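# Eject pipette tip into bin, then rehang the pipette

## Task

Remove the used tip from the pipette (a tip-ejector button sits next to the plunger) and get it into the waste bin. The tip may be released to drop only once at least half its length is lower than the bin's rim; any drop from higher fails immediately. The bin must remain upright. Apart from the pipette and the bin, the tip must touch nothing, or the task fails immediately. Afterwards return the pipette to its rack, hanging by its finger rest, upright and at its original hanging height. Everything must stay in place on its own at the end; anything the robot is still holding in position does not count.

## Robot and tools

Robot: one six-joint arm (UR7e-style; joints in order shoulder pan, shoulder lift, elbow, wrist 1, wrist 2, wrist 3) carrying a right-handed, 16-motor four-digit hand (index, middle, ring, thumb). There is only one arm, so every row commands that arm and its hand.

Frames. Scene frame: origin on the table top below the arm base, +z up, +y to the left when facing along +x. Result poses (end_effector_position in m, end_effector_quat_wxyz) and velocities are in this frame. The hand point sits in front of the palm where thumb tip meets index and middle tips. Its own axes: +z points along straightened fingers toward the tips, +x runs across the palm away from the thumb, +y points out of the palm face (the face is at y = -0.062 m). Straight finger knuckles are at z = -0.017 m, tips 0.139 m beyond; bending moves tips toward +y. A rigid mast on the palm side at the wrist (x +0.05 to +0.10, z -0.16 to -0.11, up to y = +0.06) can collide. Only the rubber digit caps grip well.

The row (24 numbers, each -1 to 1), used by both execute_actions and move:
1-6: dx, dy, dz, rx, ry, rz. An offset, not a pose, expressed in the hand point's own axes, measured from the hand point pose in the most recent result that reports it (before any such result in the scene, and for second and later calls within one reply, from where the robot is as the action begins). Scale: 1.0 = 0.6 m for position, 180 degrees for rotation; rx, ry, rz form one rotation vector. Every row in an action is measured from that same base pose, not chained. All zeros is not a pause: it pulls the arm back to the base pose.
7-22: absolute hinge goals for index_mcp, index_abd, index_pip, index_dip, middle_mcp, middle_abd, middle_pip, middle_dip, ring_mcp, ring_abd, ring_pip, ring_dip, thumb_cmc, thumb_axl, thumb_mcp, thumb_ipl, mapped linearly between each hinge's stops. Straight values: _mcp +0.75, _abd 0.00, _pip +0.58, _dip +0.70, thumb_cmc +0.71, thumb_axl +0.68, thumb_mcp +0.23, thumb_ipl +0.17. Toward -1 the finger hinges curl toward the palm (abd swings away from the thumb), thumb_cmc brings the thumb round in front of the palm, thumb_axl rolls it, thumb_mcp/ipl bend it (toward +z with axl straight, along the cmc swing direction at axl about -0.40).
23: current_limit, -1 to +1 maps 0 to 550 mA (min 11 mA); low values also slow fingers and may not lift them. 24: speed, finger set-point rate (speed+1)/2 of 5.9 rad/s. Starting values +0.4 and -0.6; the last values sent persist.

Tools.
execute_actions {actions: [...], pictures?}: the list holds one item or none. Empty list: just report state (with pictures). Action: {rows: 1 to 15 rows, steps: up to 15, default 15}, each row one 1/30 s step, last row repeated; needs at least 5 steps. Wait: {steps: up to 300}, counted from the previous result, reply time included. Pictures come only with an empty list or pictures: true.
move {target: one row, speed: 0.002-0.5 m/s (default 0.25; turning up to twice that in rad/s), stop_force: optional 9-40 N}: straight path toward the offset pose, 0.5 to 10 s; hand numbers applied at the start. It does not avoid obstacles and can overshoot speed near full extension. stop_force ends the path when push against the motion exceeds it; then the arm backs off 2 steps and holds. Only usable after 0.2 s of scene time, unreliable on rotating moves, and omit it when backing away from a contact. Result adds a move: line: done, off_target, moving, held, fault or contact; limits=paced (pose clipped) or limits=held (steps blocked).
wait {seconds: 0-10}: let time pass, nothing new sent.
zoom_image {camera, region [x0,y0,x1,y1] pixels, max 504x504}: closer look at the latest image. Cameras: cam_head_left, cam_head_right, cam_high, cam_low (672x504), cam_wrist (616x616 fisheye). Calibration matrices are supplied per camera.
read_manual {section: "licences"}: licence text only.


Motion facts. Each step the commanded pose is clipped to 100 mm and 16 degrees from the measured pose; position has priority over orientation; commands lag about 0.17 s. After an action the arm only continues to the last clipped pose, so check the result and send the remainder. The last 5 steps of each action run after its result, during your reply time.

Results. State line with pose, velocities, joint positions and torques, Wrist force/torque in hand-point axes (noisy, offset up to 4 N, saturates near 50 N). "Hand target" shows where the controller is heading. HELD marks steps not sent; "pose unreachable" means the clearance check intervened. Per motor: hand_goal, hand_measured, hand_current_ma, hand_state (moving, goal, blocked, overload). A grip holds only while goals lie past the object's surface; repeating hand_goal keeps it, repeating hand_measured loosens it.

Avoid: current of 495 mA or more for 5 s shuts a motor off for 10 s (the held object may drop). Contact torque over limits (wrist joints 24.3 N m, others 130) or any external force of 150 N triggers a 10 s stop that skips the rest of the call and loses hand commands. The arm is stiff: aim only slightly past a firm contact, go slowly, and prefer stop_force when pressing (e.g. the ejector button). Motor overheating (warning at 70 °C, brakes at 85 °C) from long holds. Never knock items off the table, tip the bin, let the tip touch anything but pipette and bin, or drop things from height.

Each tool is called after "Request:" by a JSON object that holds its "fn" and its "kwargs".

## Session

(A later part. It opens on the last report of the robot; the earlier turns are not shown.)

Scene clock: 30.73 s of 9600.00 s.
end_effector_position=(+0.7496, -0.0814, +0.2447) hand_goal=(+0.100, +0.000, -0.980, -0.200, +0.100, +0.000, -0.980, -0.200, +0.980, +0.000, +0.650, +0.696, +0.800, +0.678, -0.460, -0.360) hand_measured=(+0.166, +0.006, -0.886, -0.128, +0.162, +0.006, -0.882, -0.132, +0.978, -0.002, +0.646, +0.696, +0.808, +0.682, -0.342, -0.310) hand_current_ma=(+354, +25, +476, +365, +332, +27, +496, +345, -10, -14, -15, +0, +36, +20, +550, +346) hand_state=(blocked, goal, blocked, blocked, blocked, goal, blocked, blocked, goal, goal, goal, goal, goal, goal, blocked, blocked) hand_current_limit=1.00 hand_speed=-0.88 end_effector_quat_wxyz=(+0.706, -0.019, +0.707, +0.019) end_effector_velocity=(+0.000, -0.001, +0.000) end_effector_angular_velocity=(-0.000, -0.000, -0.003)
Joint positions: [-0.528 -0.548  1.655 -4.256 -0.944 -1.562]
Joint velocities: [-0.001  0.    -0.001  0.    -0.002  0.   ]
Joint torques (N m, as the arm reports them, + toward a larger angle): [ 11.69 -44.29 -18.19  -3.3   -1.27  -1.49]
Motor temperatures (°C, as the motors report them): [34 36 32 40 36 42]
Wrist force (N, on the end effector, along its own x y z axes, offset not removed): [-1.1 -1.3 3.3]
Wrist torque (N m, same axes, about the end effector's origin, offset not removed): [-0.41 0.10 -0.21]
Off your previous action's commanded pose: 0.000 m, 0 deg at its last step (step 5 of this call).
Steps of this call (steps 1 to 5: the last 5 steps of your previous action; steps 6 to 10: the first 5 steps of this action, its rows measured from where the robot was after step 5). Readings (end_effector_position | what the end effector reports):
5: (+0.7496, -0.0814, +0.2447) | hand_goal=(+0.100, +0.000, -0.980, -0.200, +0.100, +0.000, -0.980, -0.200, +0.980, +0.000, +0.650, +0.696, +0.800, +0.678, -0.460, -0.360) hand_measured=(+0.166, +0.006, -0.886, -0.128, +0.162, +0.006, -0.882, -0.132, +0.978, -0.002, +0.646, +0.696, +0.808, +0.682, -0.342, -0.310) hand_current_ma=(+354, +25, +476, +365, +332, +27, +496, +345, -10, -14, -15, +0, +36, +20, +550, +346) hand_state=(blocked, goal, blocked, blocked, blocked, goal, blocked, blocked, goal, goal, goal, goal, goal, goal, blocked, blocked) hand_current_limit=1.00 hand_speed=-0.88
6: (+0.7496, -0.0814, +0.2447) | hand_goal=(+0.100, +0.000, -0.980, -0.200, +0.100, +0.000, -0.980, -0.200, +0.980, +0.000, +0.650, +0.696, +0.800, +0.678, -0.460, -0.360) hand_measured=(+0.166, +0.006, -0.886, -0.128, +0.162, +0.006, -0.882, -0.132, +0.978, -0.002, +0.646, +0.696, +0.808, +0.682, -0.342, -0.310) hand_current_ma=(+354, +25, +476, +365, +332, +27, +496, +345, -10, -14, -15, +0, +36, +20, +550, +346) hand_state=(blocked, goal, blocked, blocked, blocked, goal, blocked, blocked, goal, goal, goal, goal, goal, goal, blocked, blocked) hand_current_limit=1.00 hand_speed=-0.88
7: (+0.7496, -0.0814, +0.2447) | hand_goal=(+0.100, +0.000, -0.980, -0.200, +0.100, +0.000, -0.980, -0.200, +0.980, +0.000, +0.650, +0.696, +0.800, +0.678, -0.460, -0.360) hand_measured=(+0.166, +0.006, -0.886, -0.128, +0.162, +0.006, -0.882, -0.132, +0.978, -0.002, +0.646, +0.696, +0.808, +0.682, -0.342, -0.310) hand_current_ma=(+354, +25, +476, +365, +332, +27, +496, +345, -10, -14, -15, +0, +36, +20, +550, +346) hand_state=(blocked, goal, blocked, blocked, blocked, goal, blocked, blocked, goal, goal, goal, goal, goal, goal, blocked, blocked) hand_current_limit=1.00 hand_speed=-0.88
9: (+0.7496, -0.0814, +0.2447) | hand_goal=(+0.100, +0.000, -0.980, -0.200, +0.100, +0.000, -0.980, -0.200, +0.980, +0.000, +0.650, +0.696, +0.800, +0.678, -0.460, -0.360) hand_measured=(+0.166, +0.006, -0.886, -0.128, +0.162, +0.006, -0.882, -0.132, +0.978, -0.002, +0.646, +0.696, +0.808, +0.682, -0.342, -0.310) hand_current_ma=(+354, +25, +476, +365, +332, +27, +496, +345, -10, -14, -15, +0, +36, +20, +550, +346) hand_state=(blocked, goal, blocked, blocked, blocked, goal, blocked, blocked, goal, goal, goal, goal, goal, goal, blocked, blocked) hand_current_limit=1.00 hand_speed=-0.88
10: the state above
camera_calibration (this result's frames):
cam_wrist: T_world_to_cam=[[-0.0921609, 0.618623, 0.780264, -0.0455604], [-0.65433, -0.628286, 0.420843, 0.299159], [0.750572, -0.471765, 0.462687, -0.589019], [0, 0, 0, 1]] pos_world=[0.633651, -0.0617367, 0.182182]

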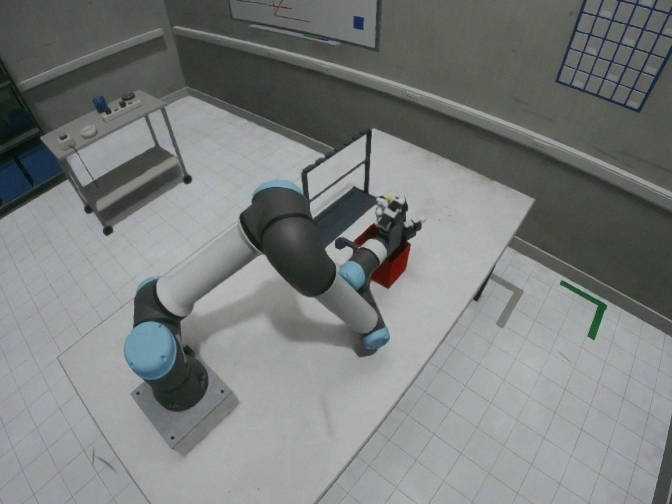

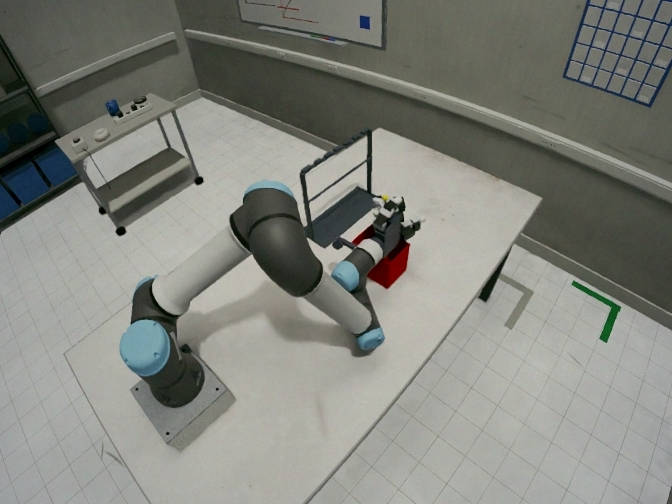

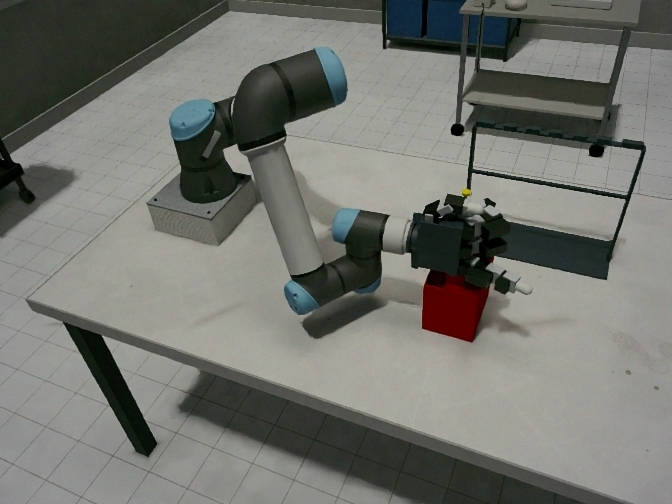

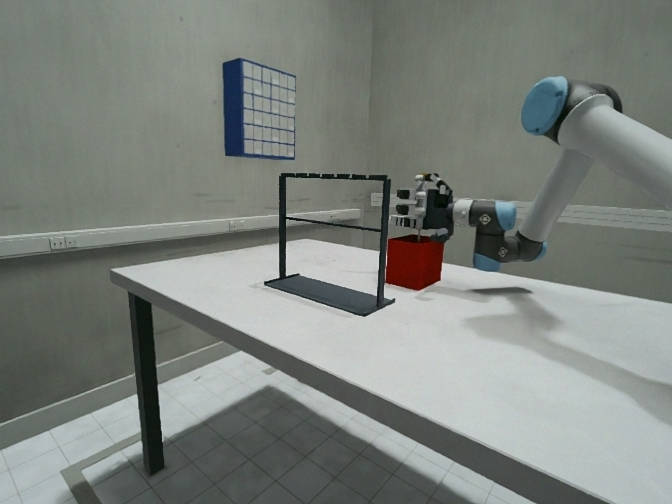

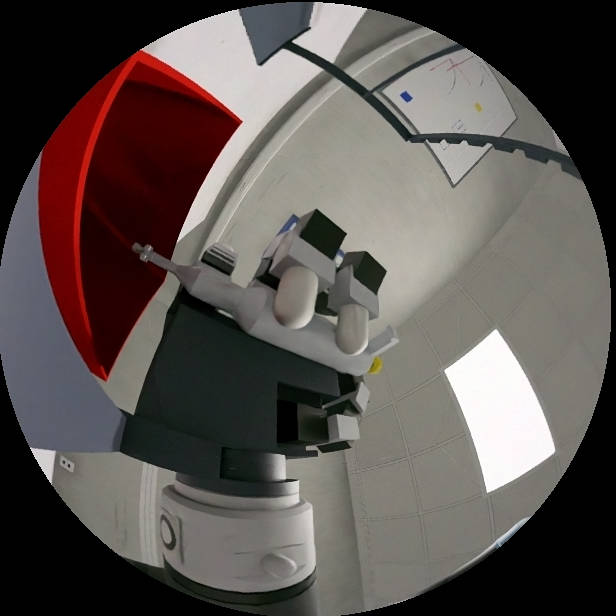

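Request:
{"fn": "move", "kwargs": {"target": [-0.075, 0.0499, 0.0026, 0, 0, 0, 0.1, 0, -0.98, -0.2, 0.1, 0, -0.98, -0.2, 0.98, 0, 0.65, 0.696, 0.95, 0.678, 0.85, 0.168, 0.7, -0.5], "speed": 0.08}}

Request:
{"fn": "move", "kwargs": {"target": [0.044, 0.2685, 0.0171, 0, 0, 0, 0.1, 0, -0.98, -0.2, 0.1, 0, -0.98, -0.2, 0.98, 0, 0.65, 0.696, 0.95, 0.678, 0.85, 0.168, 0.7, -0.5], "speed": 0.15}}

Request:
{"fn": "zoom_image", "kwargs": {"camera": "cam_high", "region": [465, 100, 535, 160]}}

Request:
{"fn": "zoom_image", "kwargs": {"camera": "cam_low", "region": [340, 150, 400, 200]}}

Request:
{"fn": "zoom_image", "kwargs": {"camera": "cam_head_left", "region": [295, 140, 355, 200]}}

Scene clock: 33.00 s of 9600.00 s.
end_effector_position=(+0.7496, -0.0514, +0.2897) hand_goal=(+0.100, +0.000, -0.980, -0.200, +0.100, +0.000, -0.980, -0.200, +0.980, +0.000, +0.650, +0.696, +0.950, +0.678, +0.850, +0.168) hand_measured=(+0.166, +0.006, -0.886, -0.128, +0.162, +0.006, -0.882, -0.132, +0.978, -0.002, +0.646, +0.696, +0.952, +0.678, +0.852, +0.168) hand_current_ma=(+354, +25, +467, +365, +331, +27, +468, +345, -10, -14, -15, +0, +7, -6, +17, -5) hand_state=(blocked, goal, blocked, blocked, blocked, goal, blocked, blocked, goal, goal, goal, goal, goal, goal, goal, goal) hand_current_limit=0.70 hand_speed=-0.50 end_effector_quat_wxyz=(+0.706, -0.019, +0.707, +0.019) end_effector_velocity=(-0.000, +0.000, -0.000) end_effector_angular_velocity=(+0.001, +0.002, +0.001)
Joint positions: [-0.481 -0.653  1.715 -4.21  -0.992 -1.562]
Joint velocities: [-0.    -0.     0.001  0.001  0.001 -0.   ]
Joint torques (N m, as the arm reports them, + toward a larger angle): [ 11.01 -57.47  -0.74  -0.21  -1.43  -1.72]
Motor temperatures (°C, as the motors report them): [34 36 32 40 36 42]
Wrist force (N, on the end effector, along its own x y z axes, offset not removed): [-1.3 0.8 -0.4]
Wrist torque (N m, same axes, about the end effector's origin, offset not removed): [-0.05 0.32 -0.64]
Hand target: +0.750, -0.051, +0.290; +0.706, -0.019, +0.707, +0.019
Off your previous action's commanded pose: 0.000 m, 0 deg at its last step (step 5 of this call).
Off the commanded pose: 0.000 m, 0 deg.
Kept back: nothing.
move: done
camera_calibration (this result's frames):
cam_wrist: T_world_to_cam=[[-0.0921206, 0.61869, 0.780216, -0.099198], [-0.654308, -0.62825, 0.420931, 0.299052], [0.750596, -0.471725, 0.462689, -0.59566], [0, 0, 0, 1]] pos_world=[0.633634, -0.0317357, 0.227121]

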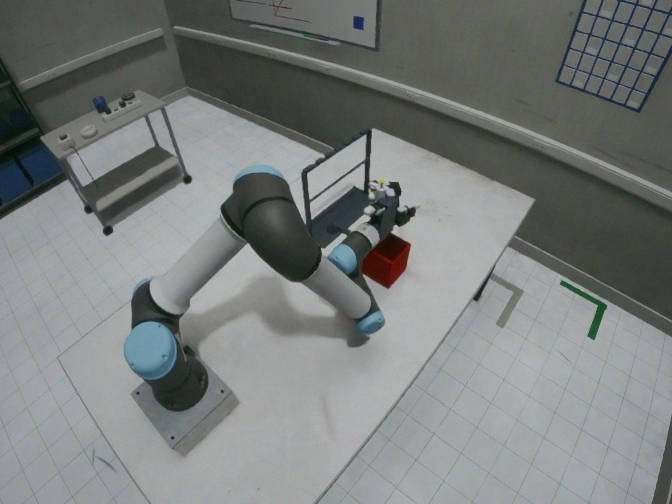

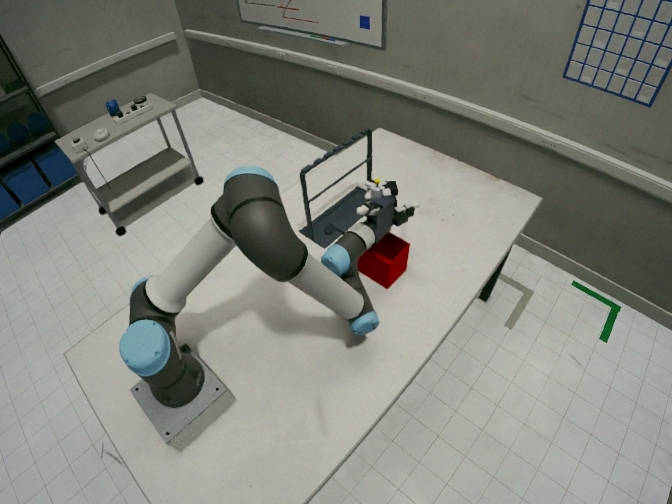

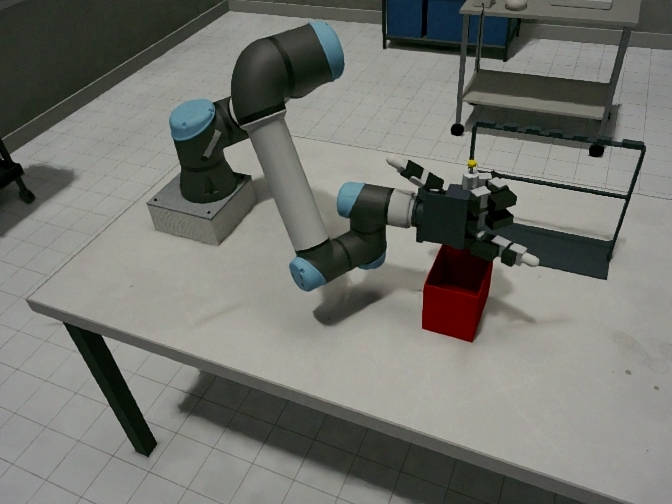

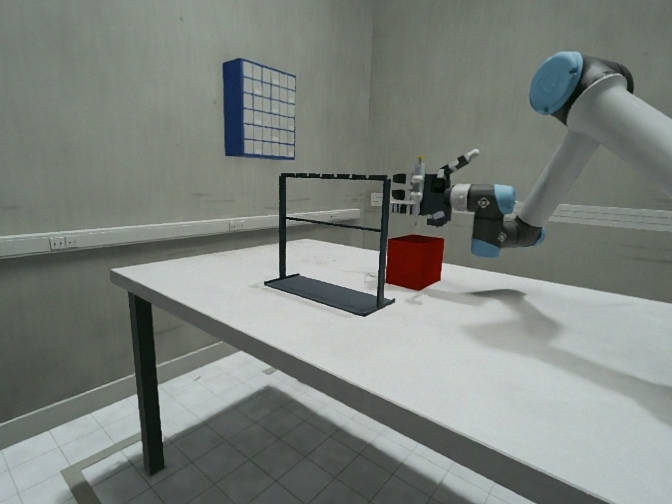

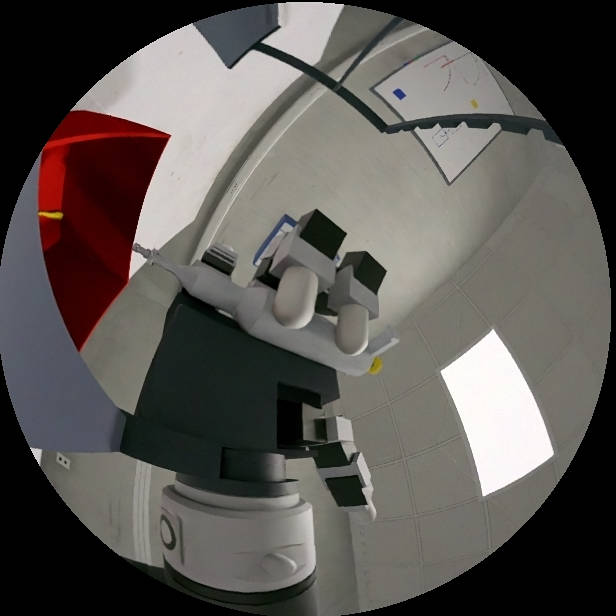

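Scene clock: 34.60 s of 9600.00 s.
end_effector_position=(+0.7513, +0.1098, +0.2630) hand_goal=(+0.100, +0.000, -0.980, -0.200, +0.100, +0.000, -0.980, -0.200, +0.980, +0.000, +0.650, +0.696, +0.950, +0.678, +0.850, +0.168) hand_measured=(+0.166, +0.006, -0.886, -0.128, +0.162, +0.006, -0.882, -0.132, +0.978, -0.002, +0.648, +0.696, +0.952, +0.678, +0.852, +0.168) hand_current_ma=(+354, +25, +467, +365, +330, +27, +468, +345, -9, -14, -15, +0, +7, -6, +17, -5) hand_state=(blocked, goal, blocked, blocked, blocked, goal, blocked, blocked, goal, goal, goal, goal, goal, goal, goal, goal) hand_current_limit=0.70 hand_speed=-0.50 end_effector_quat_wxyz=(+0.706, -0.019, +0.707, +0.019) end_effector_velocity=(+0.001, +0.002, -0.000) end_effector_angular_velocity=(-0.000, -0.001, -0.002)
Joint positions: [-0.19  -0.62   1.762 -4.29  -1.283 -1.565]
Joint velocities: [ 0.004  0.001 -0.002  0.    -0.005  0.   ]
Joint torques (N m, as the arm reports them, + toward a larger angle): [  9.95 -40.36 -18.27  -0.29  -1.27  -0.95]
Motor temperatures (°C, as the motors report them): [34 36 32 40 36 42]
Wrist force (N, on the end effector, along its own x y z axes, offset not removed): [-0.9 -3.3 1.0]
Wrist torque (N m, same axes, about the end effector's origin, offset not removed): [-0.67 0.00 -0.37]
Hand target: +0.751, +0.110, +0.263; +0.706, -0.019, +0.707, +0.019
Off the commanded pose: 0.000 m, 0 deg.
Kept back: nothing.
move: done
camera_calibration (this result's frames):
cam_wrist: T_world_to_cam=[[-0.0920066, 0.619165, 0.779852, -0.178024], [-0.654211, -0.628016, 0.421431, 0.412362], [0.750695, -0.471414, 0.462846, -0.508683], [0, 0, 0, 1]] pos_world=[0.635258, 0.129396, 0.200492]

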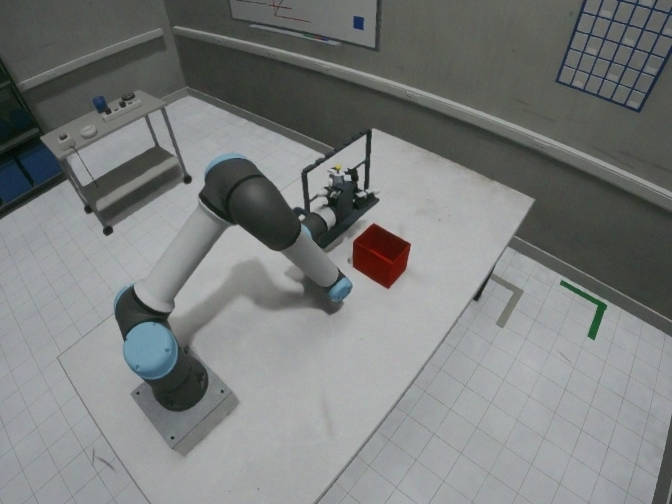

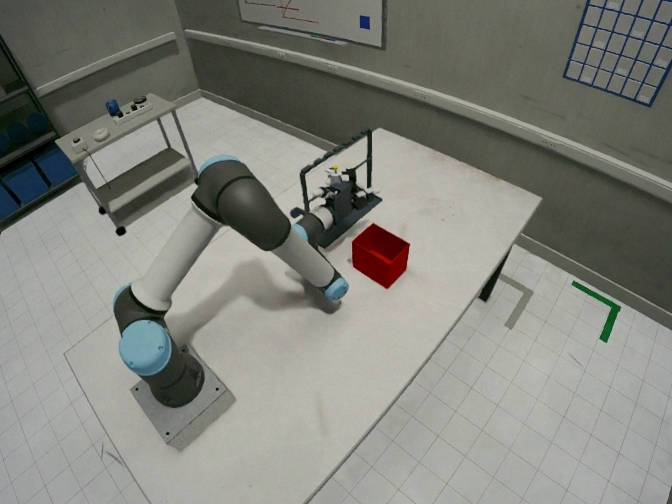

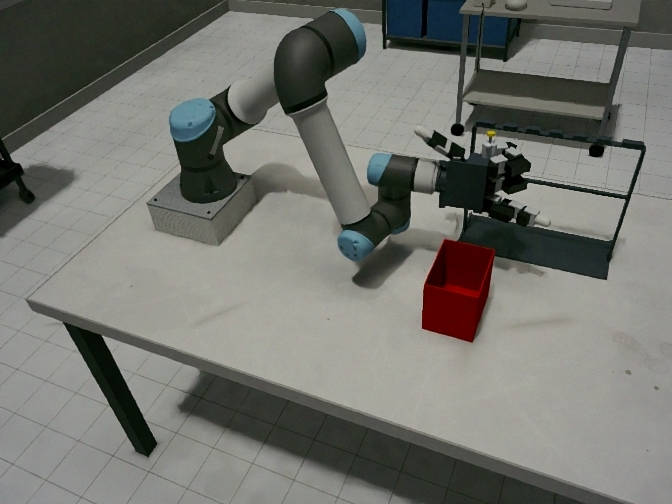

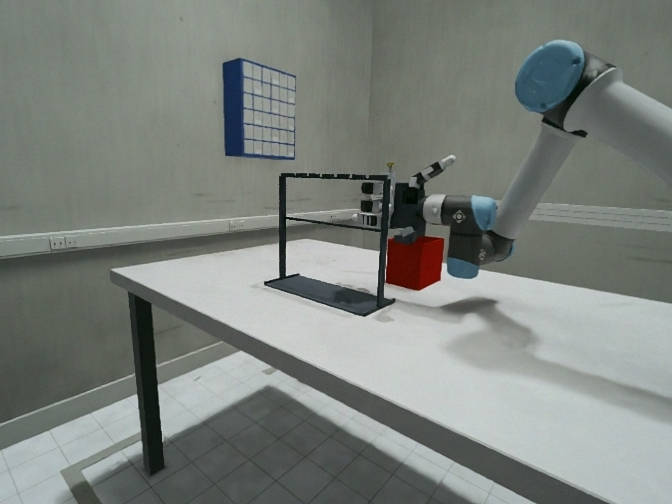

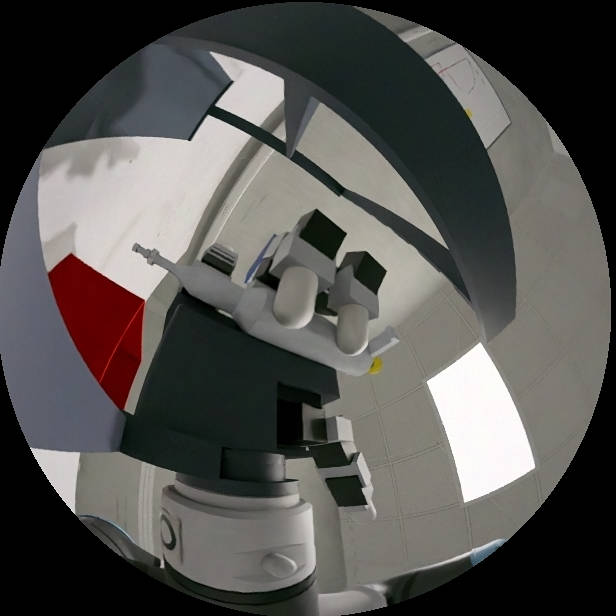

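Region (465, 100, 535, 160) of cam_high's 672x504 image, scaled by 7.200, with more detail than that image has; it fills the top 432 rows of this view, and the rest is white.

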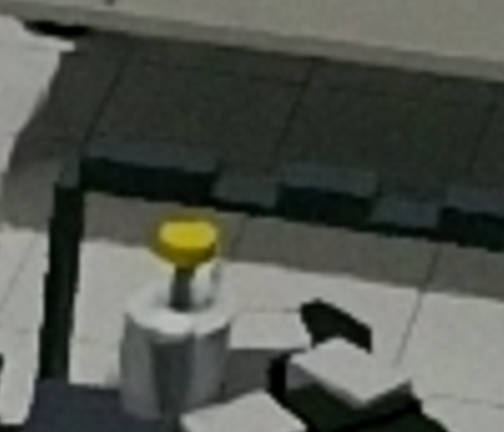

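Region (340, 150, 400, 200) of cam_low's 672x504 image, scaled by 8.400, with more detail than that image has.

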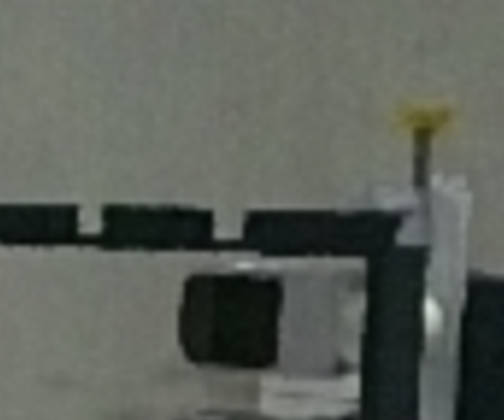

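Region (295, 140, 355, 200) of cam_head_left's 672x504 image, scaled by 8.400, with more detail than that image has.

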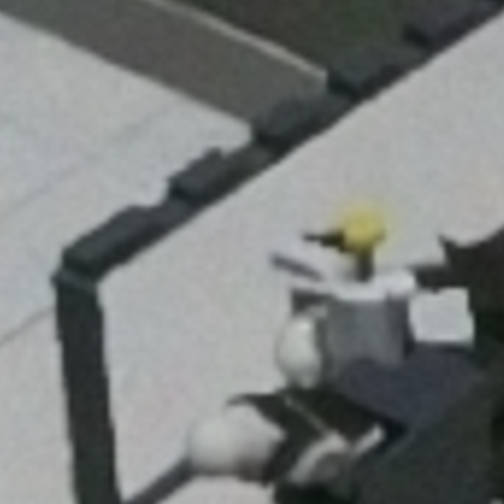

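Request:
{"fn": "execute_actions", "kwargs": {"actions": []}}

Scene clock: 35.07 s of 9600.00 s.
end_effector_position=(+0.7513, +0.1100, +0.2630) hand_goal=(+0.100, +0.000, -0.980, -0.200, +0.100, +0.000, -0.980, -0.200, +0.980, +0.000, +0.650, +0.696, +0.950, +0.678, +0.850, +0.168) hand_measured=(+0.166, +0.006, -0.886, -0.128, +0.162, +0.006, -0.882, -0.132, +0.978, -0.002, +0.648, +0.696, +0.952, +0.678, +0.852, +0.168) hand_current_ma=(+354, +25, +467, +365, +330, +27, +467, +345, -9, -14, -15, +0, +7, -6, +17, -5) hand_state=(blocked, goal, blocked, blocked, blocked, goal, blocked, blocked, goal, goal, goal, goal, goal, goal, goal, goal) hand_current_limit=0.70 hand_speed=-0.50 end_effector_quat_wxyz=(+0.706, -0.019, +0.707, +0.019) end_effector_velocity=(+0.000, -0.000, +0.000) end_effector_angular_velocity=(-0.001, -0.002, -0.000)
Joint positions: [-0.189 -0.619  1.762 -4.29  -1.283 -1.565]
Joint velocities: [-0.001  0.    -0.001 -0.001  0.    -0.   ]
Joint torques (N m, as the arm reports them, + toward a larger angle): [ 11.7  -40.64 -17.17  -0.59  -1.34   0.02]
Motor temperatures (°C, as the motors report them): [34 36 32 40 36 42]
Wrist force (N, on the end effector, along its own x y z axes, offset not removed): [0.9 -2.9 2.6]
Wrist torque (N m, same axes, about the end effector's origin, offset not removed): [-0.68 0.01 -0.13]
Hand target: +0.751, +0.110, +0.263; +0.706, -0.019, +0.707, +0.019
Off the commanded pose: 0.000 m, 0 deg.
Kept back: nothing.
Steps of this call (steps 1 to 14: nothing new was sent). Readings (end_effector_position | what the end effector reports):
1: (+0.7513, +0.1099, +0.2630) | hand_goal=(+0.100, +0.000, -0.980, -0.200, +0.100, +0.000, -0.980, -0.200, +0.980, +0.000, +0.650, +0.696, +0.950, +0.678, +0.850, +0.168) hand_measured=(+0.166, +0.006, -0.886, -0.128, +0.162, +0.006, -0.882, -0.132, +0.978, -0.002, +0.648, +0.696, +0.952, +0.678, +0.852, +0.168) hand_current_ma=(+354, +25, +468, +365, +330, +27, +467, +345, -9, -14, -15, +0, +7, -6, +17, -5) hand_state=(blocked, goal, blocked, blocked, blocked, goal, blocked, blocked, goal, goal, goal, goal, goal, goal, goal, goal) hand_current_limit=0.70 hand_speed=-0.50
2: (+0.7513, +0.1099, +0.2630) | hand_goal=(+0.100, +0.000, -0.980, -0.200, +0.100, +0.000, -0.980, -0.200, +0.980, +0.000, +0.650, +0.696, +0.950, +0.678, +0.850, +0.168) hand_measured=(+0.166, +0.006, -0.886, -0.128, +0.162, +0.006, -0.882, -0.132, +0.978, -0.002, +0.648, +0.696, +0.952, +0.678, +0.852, +0.168) hand_current_ma=(+354, +25, +468, +365, +330, +27, +467, +345, -9, -14, -15, +0, +7, -6, +17, -5) hand_state=(blocked, goal, blocked, blocked, blocked, goal, blocked, blocked, goal, goal, goal, goal, goal, goal, goal, goal) hand_current_limit=0.70 hand_speed=-0.50
4: (+0.7513, +0.1099, +0.2630) | hand_goal=(+0.100, +0.000, -0.980, -0.200, +0.100, +0.000, -0.980, -0.200, +0.980, +0.000, +0.650, +0.696, +0.950, +0.678, +0.850, +0.168) hand_measured=(+0.166, +0.006, -0.886, -0.128, +0.162, +0.006, -0.882, -0.132, +0.978, -0.002, +0.648, +0.696, +0.952, +0.678, +0.852, +0.168) hand_current_ma=(+354, +25, +468, +365, +330, +27, +468, +345, -9, -14, -15, +0, +7, -6, +17, -5) hand_state=(blocked, goal, blocked, blocked, blocked, goal, blocked, blocked, goal, goal, goal, goal, goal, goal, goal, goal) hand_current_limit=0.70 hand_speed=-0.50
8: (+0.7513, +0.1100, +0.2630) | hand_goal=(+0.100, +0.000, -0.980, -0.200, +0.100, +0.000, -0.980, -0.200, +0.980, +0.000, +0.650, +0.696, +0.950, +0.678, +0.850, +0.168) hand_measured=(+0.166, +0.006, -0.886, -0.128, +0.162, +0.006, -0.882, -0.132, +0.978, -0.002, +0.648, +0.696, +0.952, +0.678, +0.852, +0.168) hand_current_ma=(+354, +25, +467, +365, +330, +27, +467, +345, -9, -14, -15, +0, +7, -6, +17, -5) hand_state=(blocked, goal, blocked, blocked, blocked, goal, blocked, blocked, goal, goal, goal, goal, goal, goal, goal, goal) hand_current_limit=0.70 hand_speed=-0.50
14: the state above
camera_calibration (this result's frames):
cam_wrist: T_world_to_cam=[[-0.0919487, 0.619157, 0.779865, -0.178147], [-0.65421, -0.628001, 0.421454, 0.412513], [0.750703, -0.471444, 0.462803, -0.508602], [0, 0, 0, 1]] pos_world=[0.635299, 0.129582, 0.200458]

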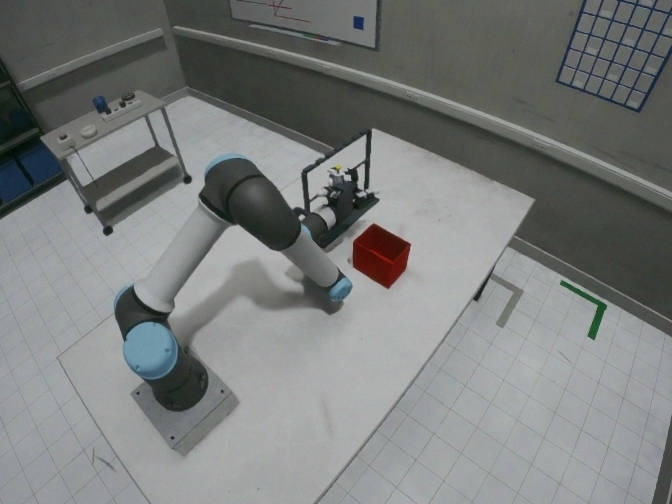

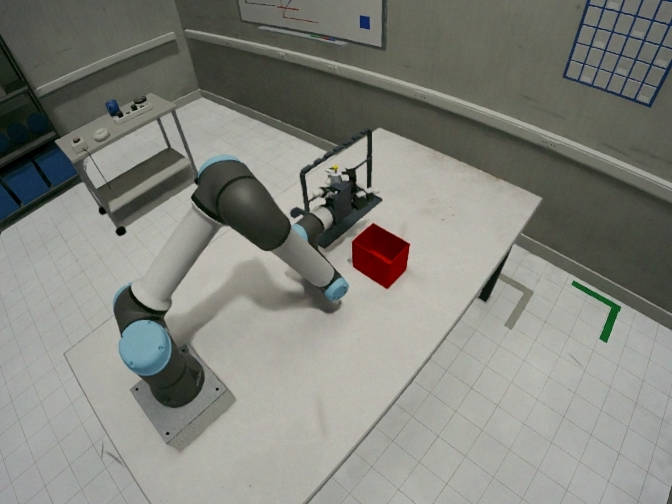

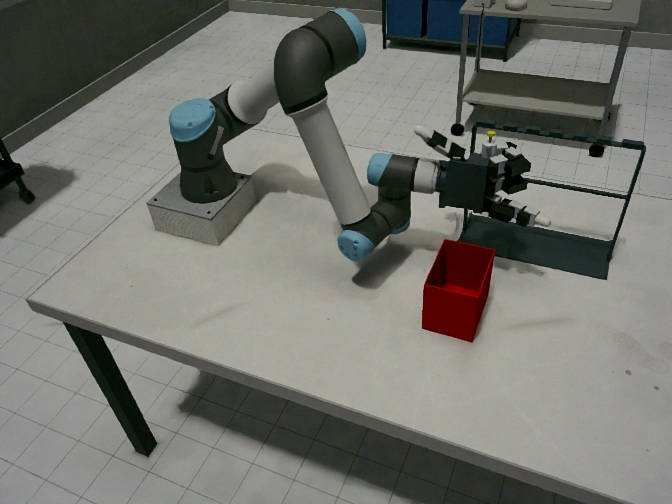

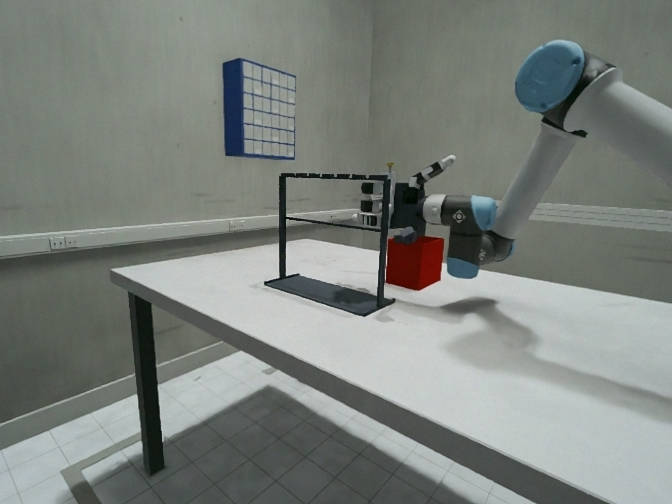

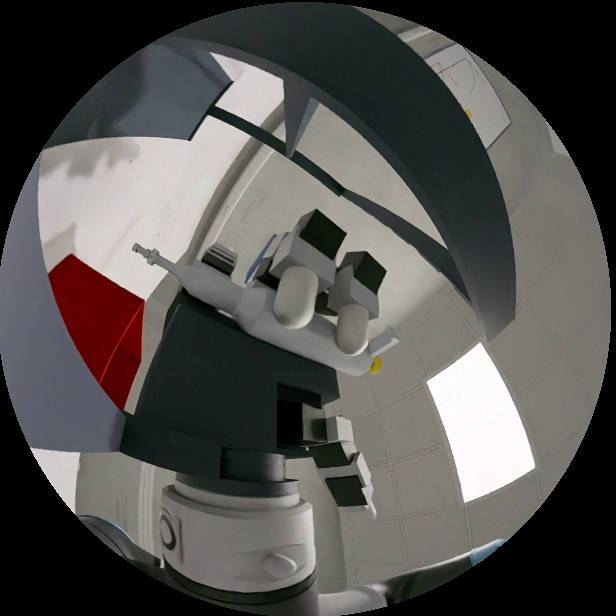

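Request:
{"fn": "move", "kwargs": {"target": [0, 0.0832, 0.0044, 0, 0, 0, 0.1, 0, -0.98, -0.2, 0.1, 0, -0.98, -0.2, 0.98, 0, 0.65, 0.696, 0.95, 0.678, 0.85, 0.168, 0.7, -0.5], "speed": 0.04}}

Request:
{"fn": "zoom_image", "kwargs": {"camera": "cam_low", "region": [340, 150, 400, 200]}}

Request:
{"fn": "zoom_image", "kwargs": {"camera": "cam_high", "region": [465, 100, 535, 160]}}

Scene clock: 36.90 s of 9600.00 s.
end_effector_position=(+0.7513, +0.1598, +0.2629) hand_goal=(+0.100, +0.000, -0.980, -0.200, +0.100, +0.000, -0.980, -0.200, +0.980, +0.000, +0.650, +0.696, +0.950, +0.678, +0.850, +0.168) hand_measured=(+0.166, +0.006, -0.886, -0.128, +0.162, +0.006, -0.882, -0.132, +0.978, -0.002, +0.648, +0.696, +0.952, +0.678, +0.852, +0.168) hand_current_ma=(+354, +25, +468, +365, +330, +27, +468, +345, -9, -14, -15, +0, +7, -6, +17, -5) hand_state=(blocked, goal, blocked, blocked, blocked, goal, blocked, blocked, goal, goal, goal, goal, goal, goal, goal, goal) hand_current_limit=0.70 hand_speed=-0.50 end_effector_quat_wxyz=(+0.706, -0.019, +0.707, +0.019) end_effector_velocity=(-0.000, +0.002, +0.000) end_effector_angular_velocity=(-0.000, -0.001, +0.000)
Joint positions: [-0.093 -0.616  1.75  -4.282 -1.379 -1.566]
Joint velocities: [ 0.004  0.    -0.001 -0.    -0.004  0.   ]
Joint torques (N m, as the arm reports them, + toward a larger angle): [ 11.08 -40.16 -18.9   -0.54  -1.5   -1.66]
Motor temperatures (°C, as the motors report them): [34 36 32 40 36 42]
Wrist force (N, on the end effector, along its own x y z axes, offset not removed): [-0.8 -2.2 -1.7]
Wrist torque (N m, same axes, about the end effector's origin, offset not removed): [-0.29 0.12 -0.45]
Hand target: +0.751, +0.160, +0.263; +0.706, -0.019, +0.707, +0.019
Off the commanded pose: 0.000 m, 0 deg.
Kept back: nothing.
move: done
camera_calibration (this result's frames):
cam_wrist: T_world_to_cam=[[-0.0919283, 0.619313, 0.779744, -0.208917], [-0.654186, -0.627925, 0.421605, 0.443754], [0.750726, -0.47134, 0.46287, -0.485113], [0, 0, 0, 1]] pos_world=[0.635279, 0.179376, 0.200357]

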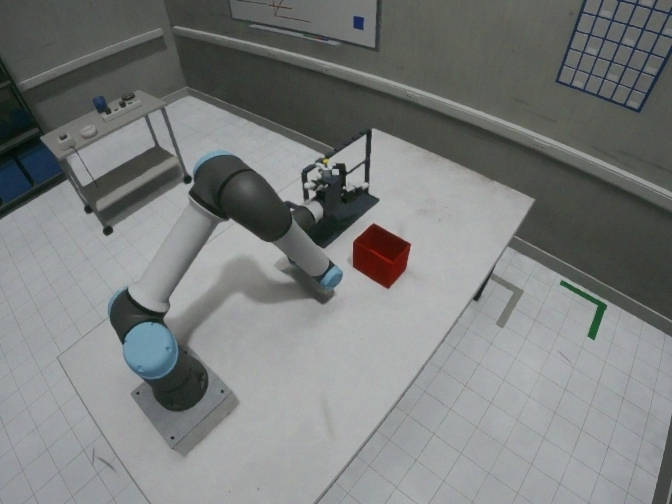

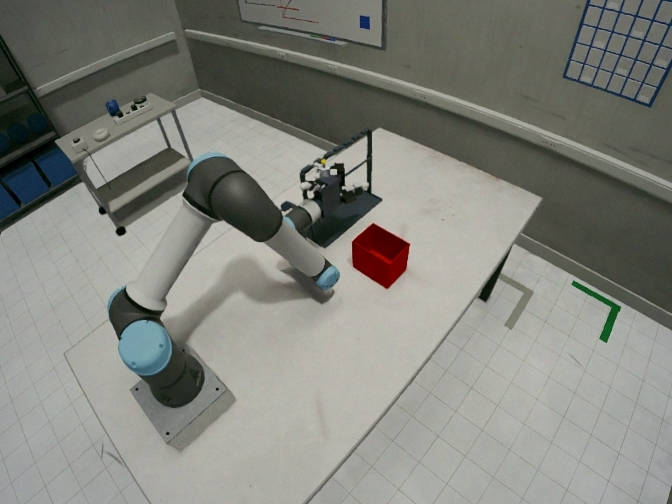

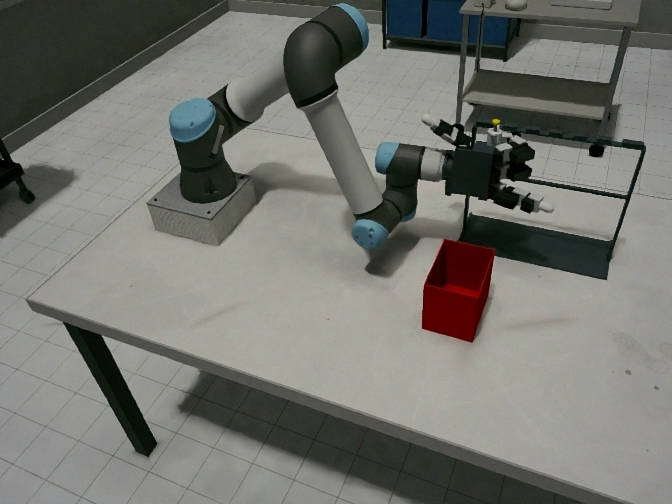

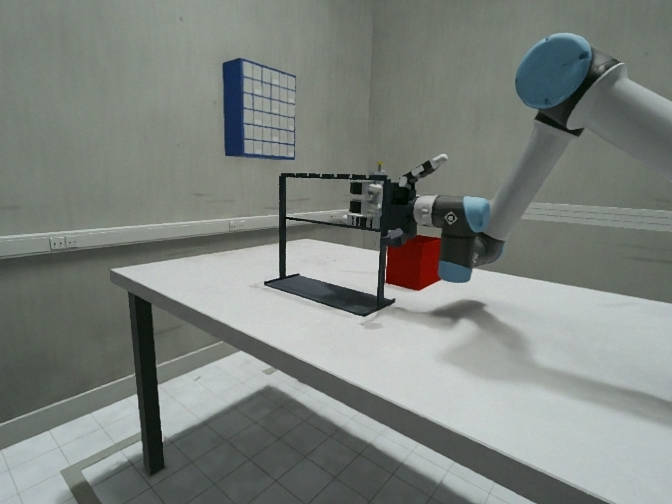

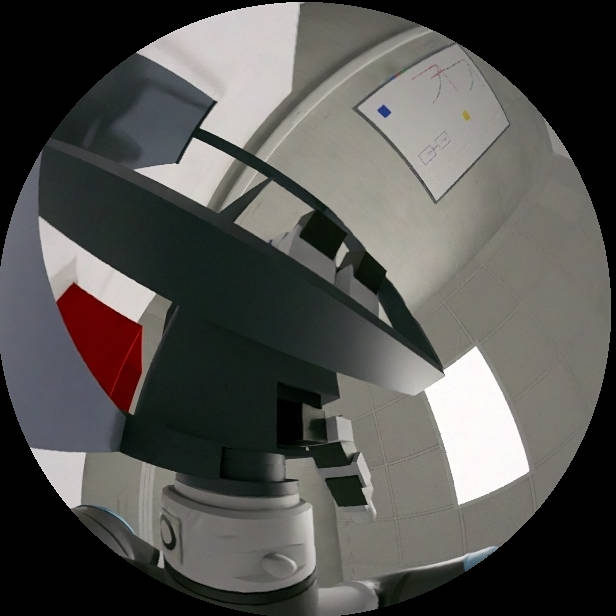

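Region (340, 150, 400, 200) of cam_low's 672x504 image, scaled by 8.400, with more detail than that image has.

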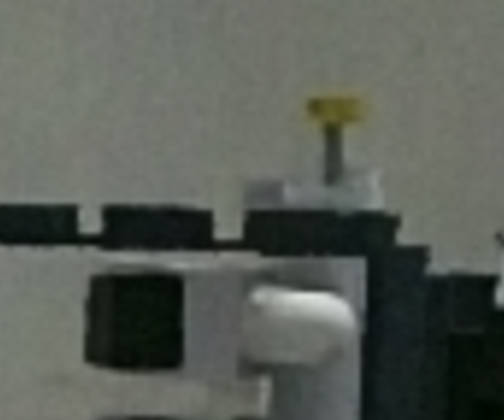

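Region (465, 100, 535, 160) of cam_high's 672x504 image, scaled by 7.200, with more detail than that image has; it fills the top 432 rows of this view, and the rest is white.

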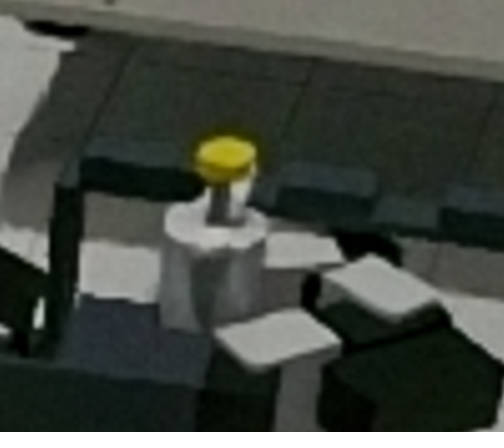

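Request:
{"fn": "move", "kwargs": {"target": [-0.0003, 0.025, 0.0015, 0, 0, 0, 0.1, 0, -0.98, -0.2, 0.1, 0, -0.98, -0.2, 0.98, 0, 0.65, 0.696, 0.95, 0.678, 0.85, 0.168, 0.7, -0.5], "speed": 0.012}}

Request:
{"fn": "zoom_image", "kwargs": {"camera": "cam_low", "region": [340, 150, 400, 200]}}

Request:
{"fn": "zoom_image", "kwargs": {"camera": "cam_high", "region": [465, 100, 535, 160]}}

Scene clock: 38.67 s of 9600.00 s.
end_effector_position=(+0.7514, +0.1746, +0.2630) hand_goal=(+0.100, +0.000, -0.980, -0.200, +0.100, +0.000, -0.980, -0.200, +0.980, +0.000, +0.650, +0.696, +0.950, +0.678, +0.850, +0.168) hand_measured=(+0.166, +0.006, -0.886, -0.128, +0.162, +0.006, -0.882, -0.132, +0.978, -0.002, +0.648, +0.696, +0.952, +0.678, +0.852, +0.168) hand_current_ma=(+354, +25, +467, +365, +330, +27, +468, +345, -9, -14, -15, +0, +7, -6, +17, -5) hand_state=(blocked, goal, blocked, blocked, blocked, goal, blocked, blocked, goal, goal, goal, goal, goal, goal, goal, goal) hand_current_limit=0.70 hand_speed=-0.50 end_effector_quat_wxyz=(+0.706, -0.019, +0.707, +0.019) end_effector_velocity=(+0.000, +0.002, +0.000) end_effector_angular_velocity=(-0.000, -0.002, -0.000)
Joint positions: [-0.065 -0.614  1.744 -4.277 -1.408 -1.566]
Joint velocities: [ 0.005  0.    -0.002 -0.    -0.005 -0.   ]
Joint torques (N m, as the arm reports them, + toward a larger angle): [ 10.35 -39.73 -18.87  -0.31  -1.53  -1.71]
Motor temperatures (°C, as the motors report them): [34 36 32 40 36 42]
Wrist force (N, on the end effector, along its own x y z axes, offset not removed): [0.1 -6.6 6.0]
Wrist torque (N m, same axes, about the end effector's origin, offset not removed): [-1.30 -0.19 -0.43]
Hand target: +0.751, +0.175, +0.263; +0.706, -0.019, +0.707, +0.019
Off the commanded pose: 0.000 m, 0 deg.
Kept back: nothing.
move: done
camera_calibration (this result's frames):
cam_wrist: T_world_to_cam=[[-0.0919307, 0.619359, 0.779707, -0.218195], [-0.654176, -0.627907, 0.421647, 0.453039], [0.750735, -0.471303, 0.462894, -0.478291], [0, 0, 0, 1]] pos_world=[0.635378, 0.194188, 0.200503]

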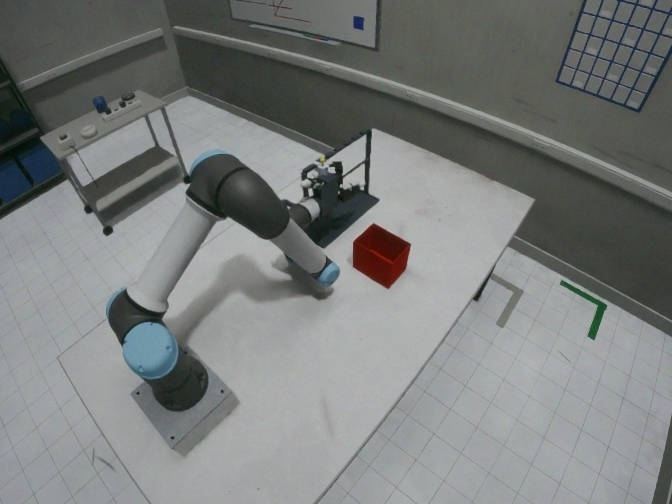

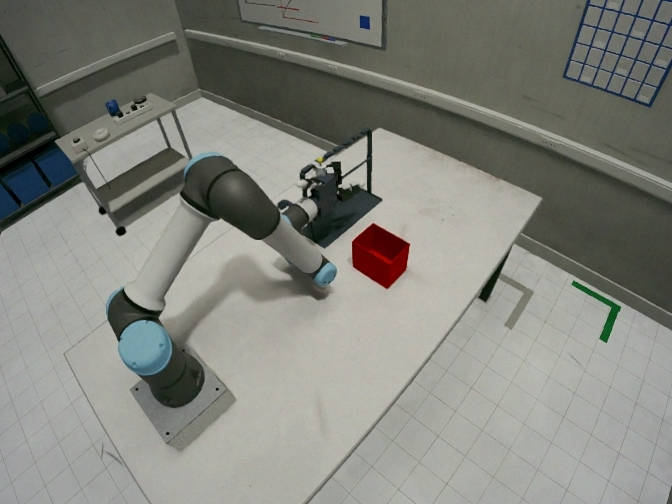

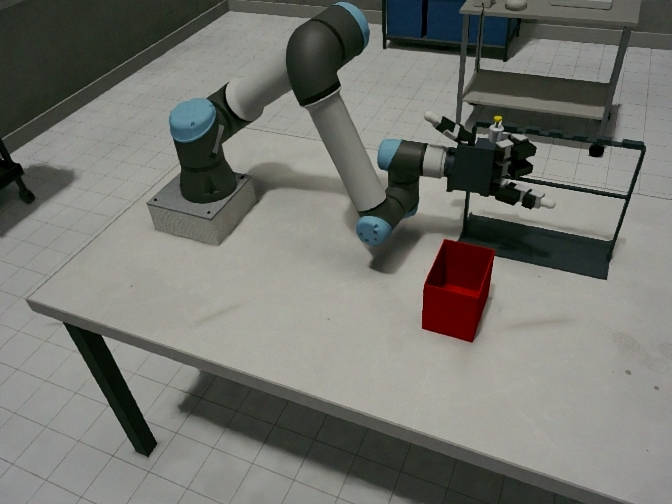

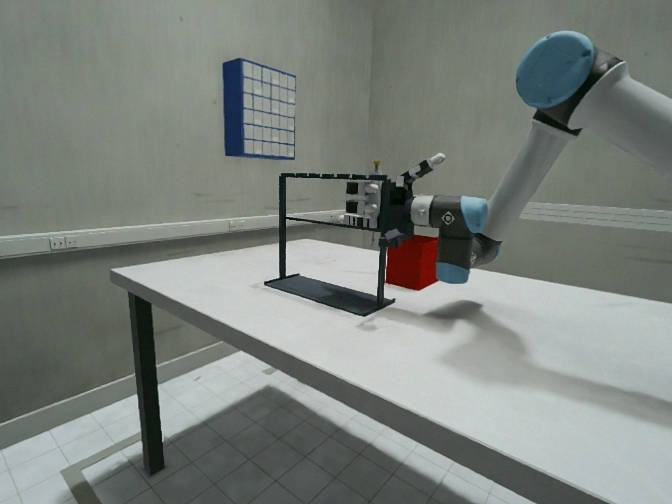

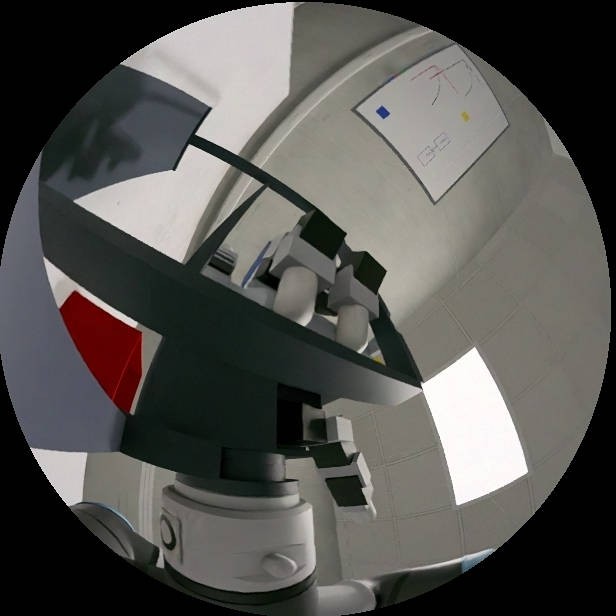

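Region (340, 150, 400, 200) of cam_low's 672x504 image, scaled by 8.400, with more detail than that image has.

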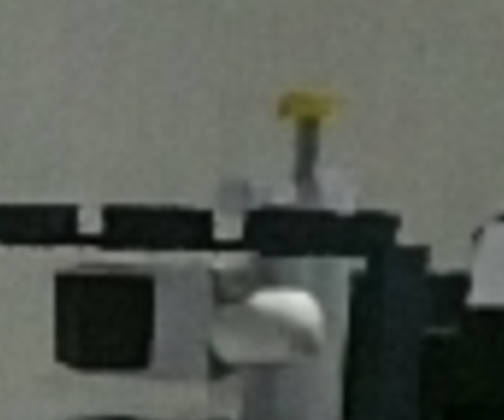

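Region (465, 100, 535, 160) of cam_high's 672x504 image, scaled by 7.200, with more detail than that image has; it fills the top 432 rows of this view, and the rest is white.

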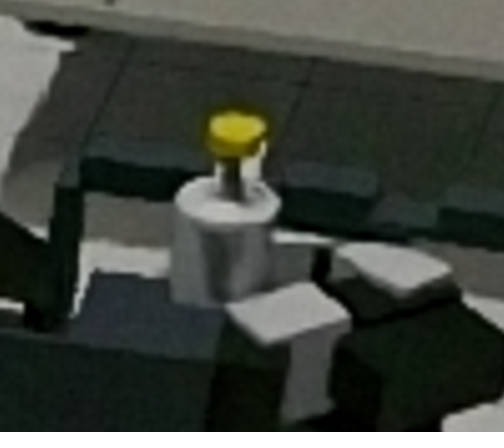

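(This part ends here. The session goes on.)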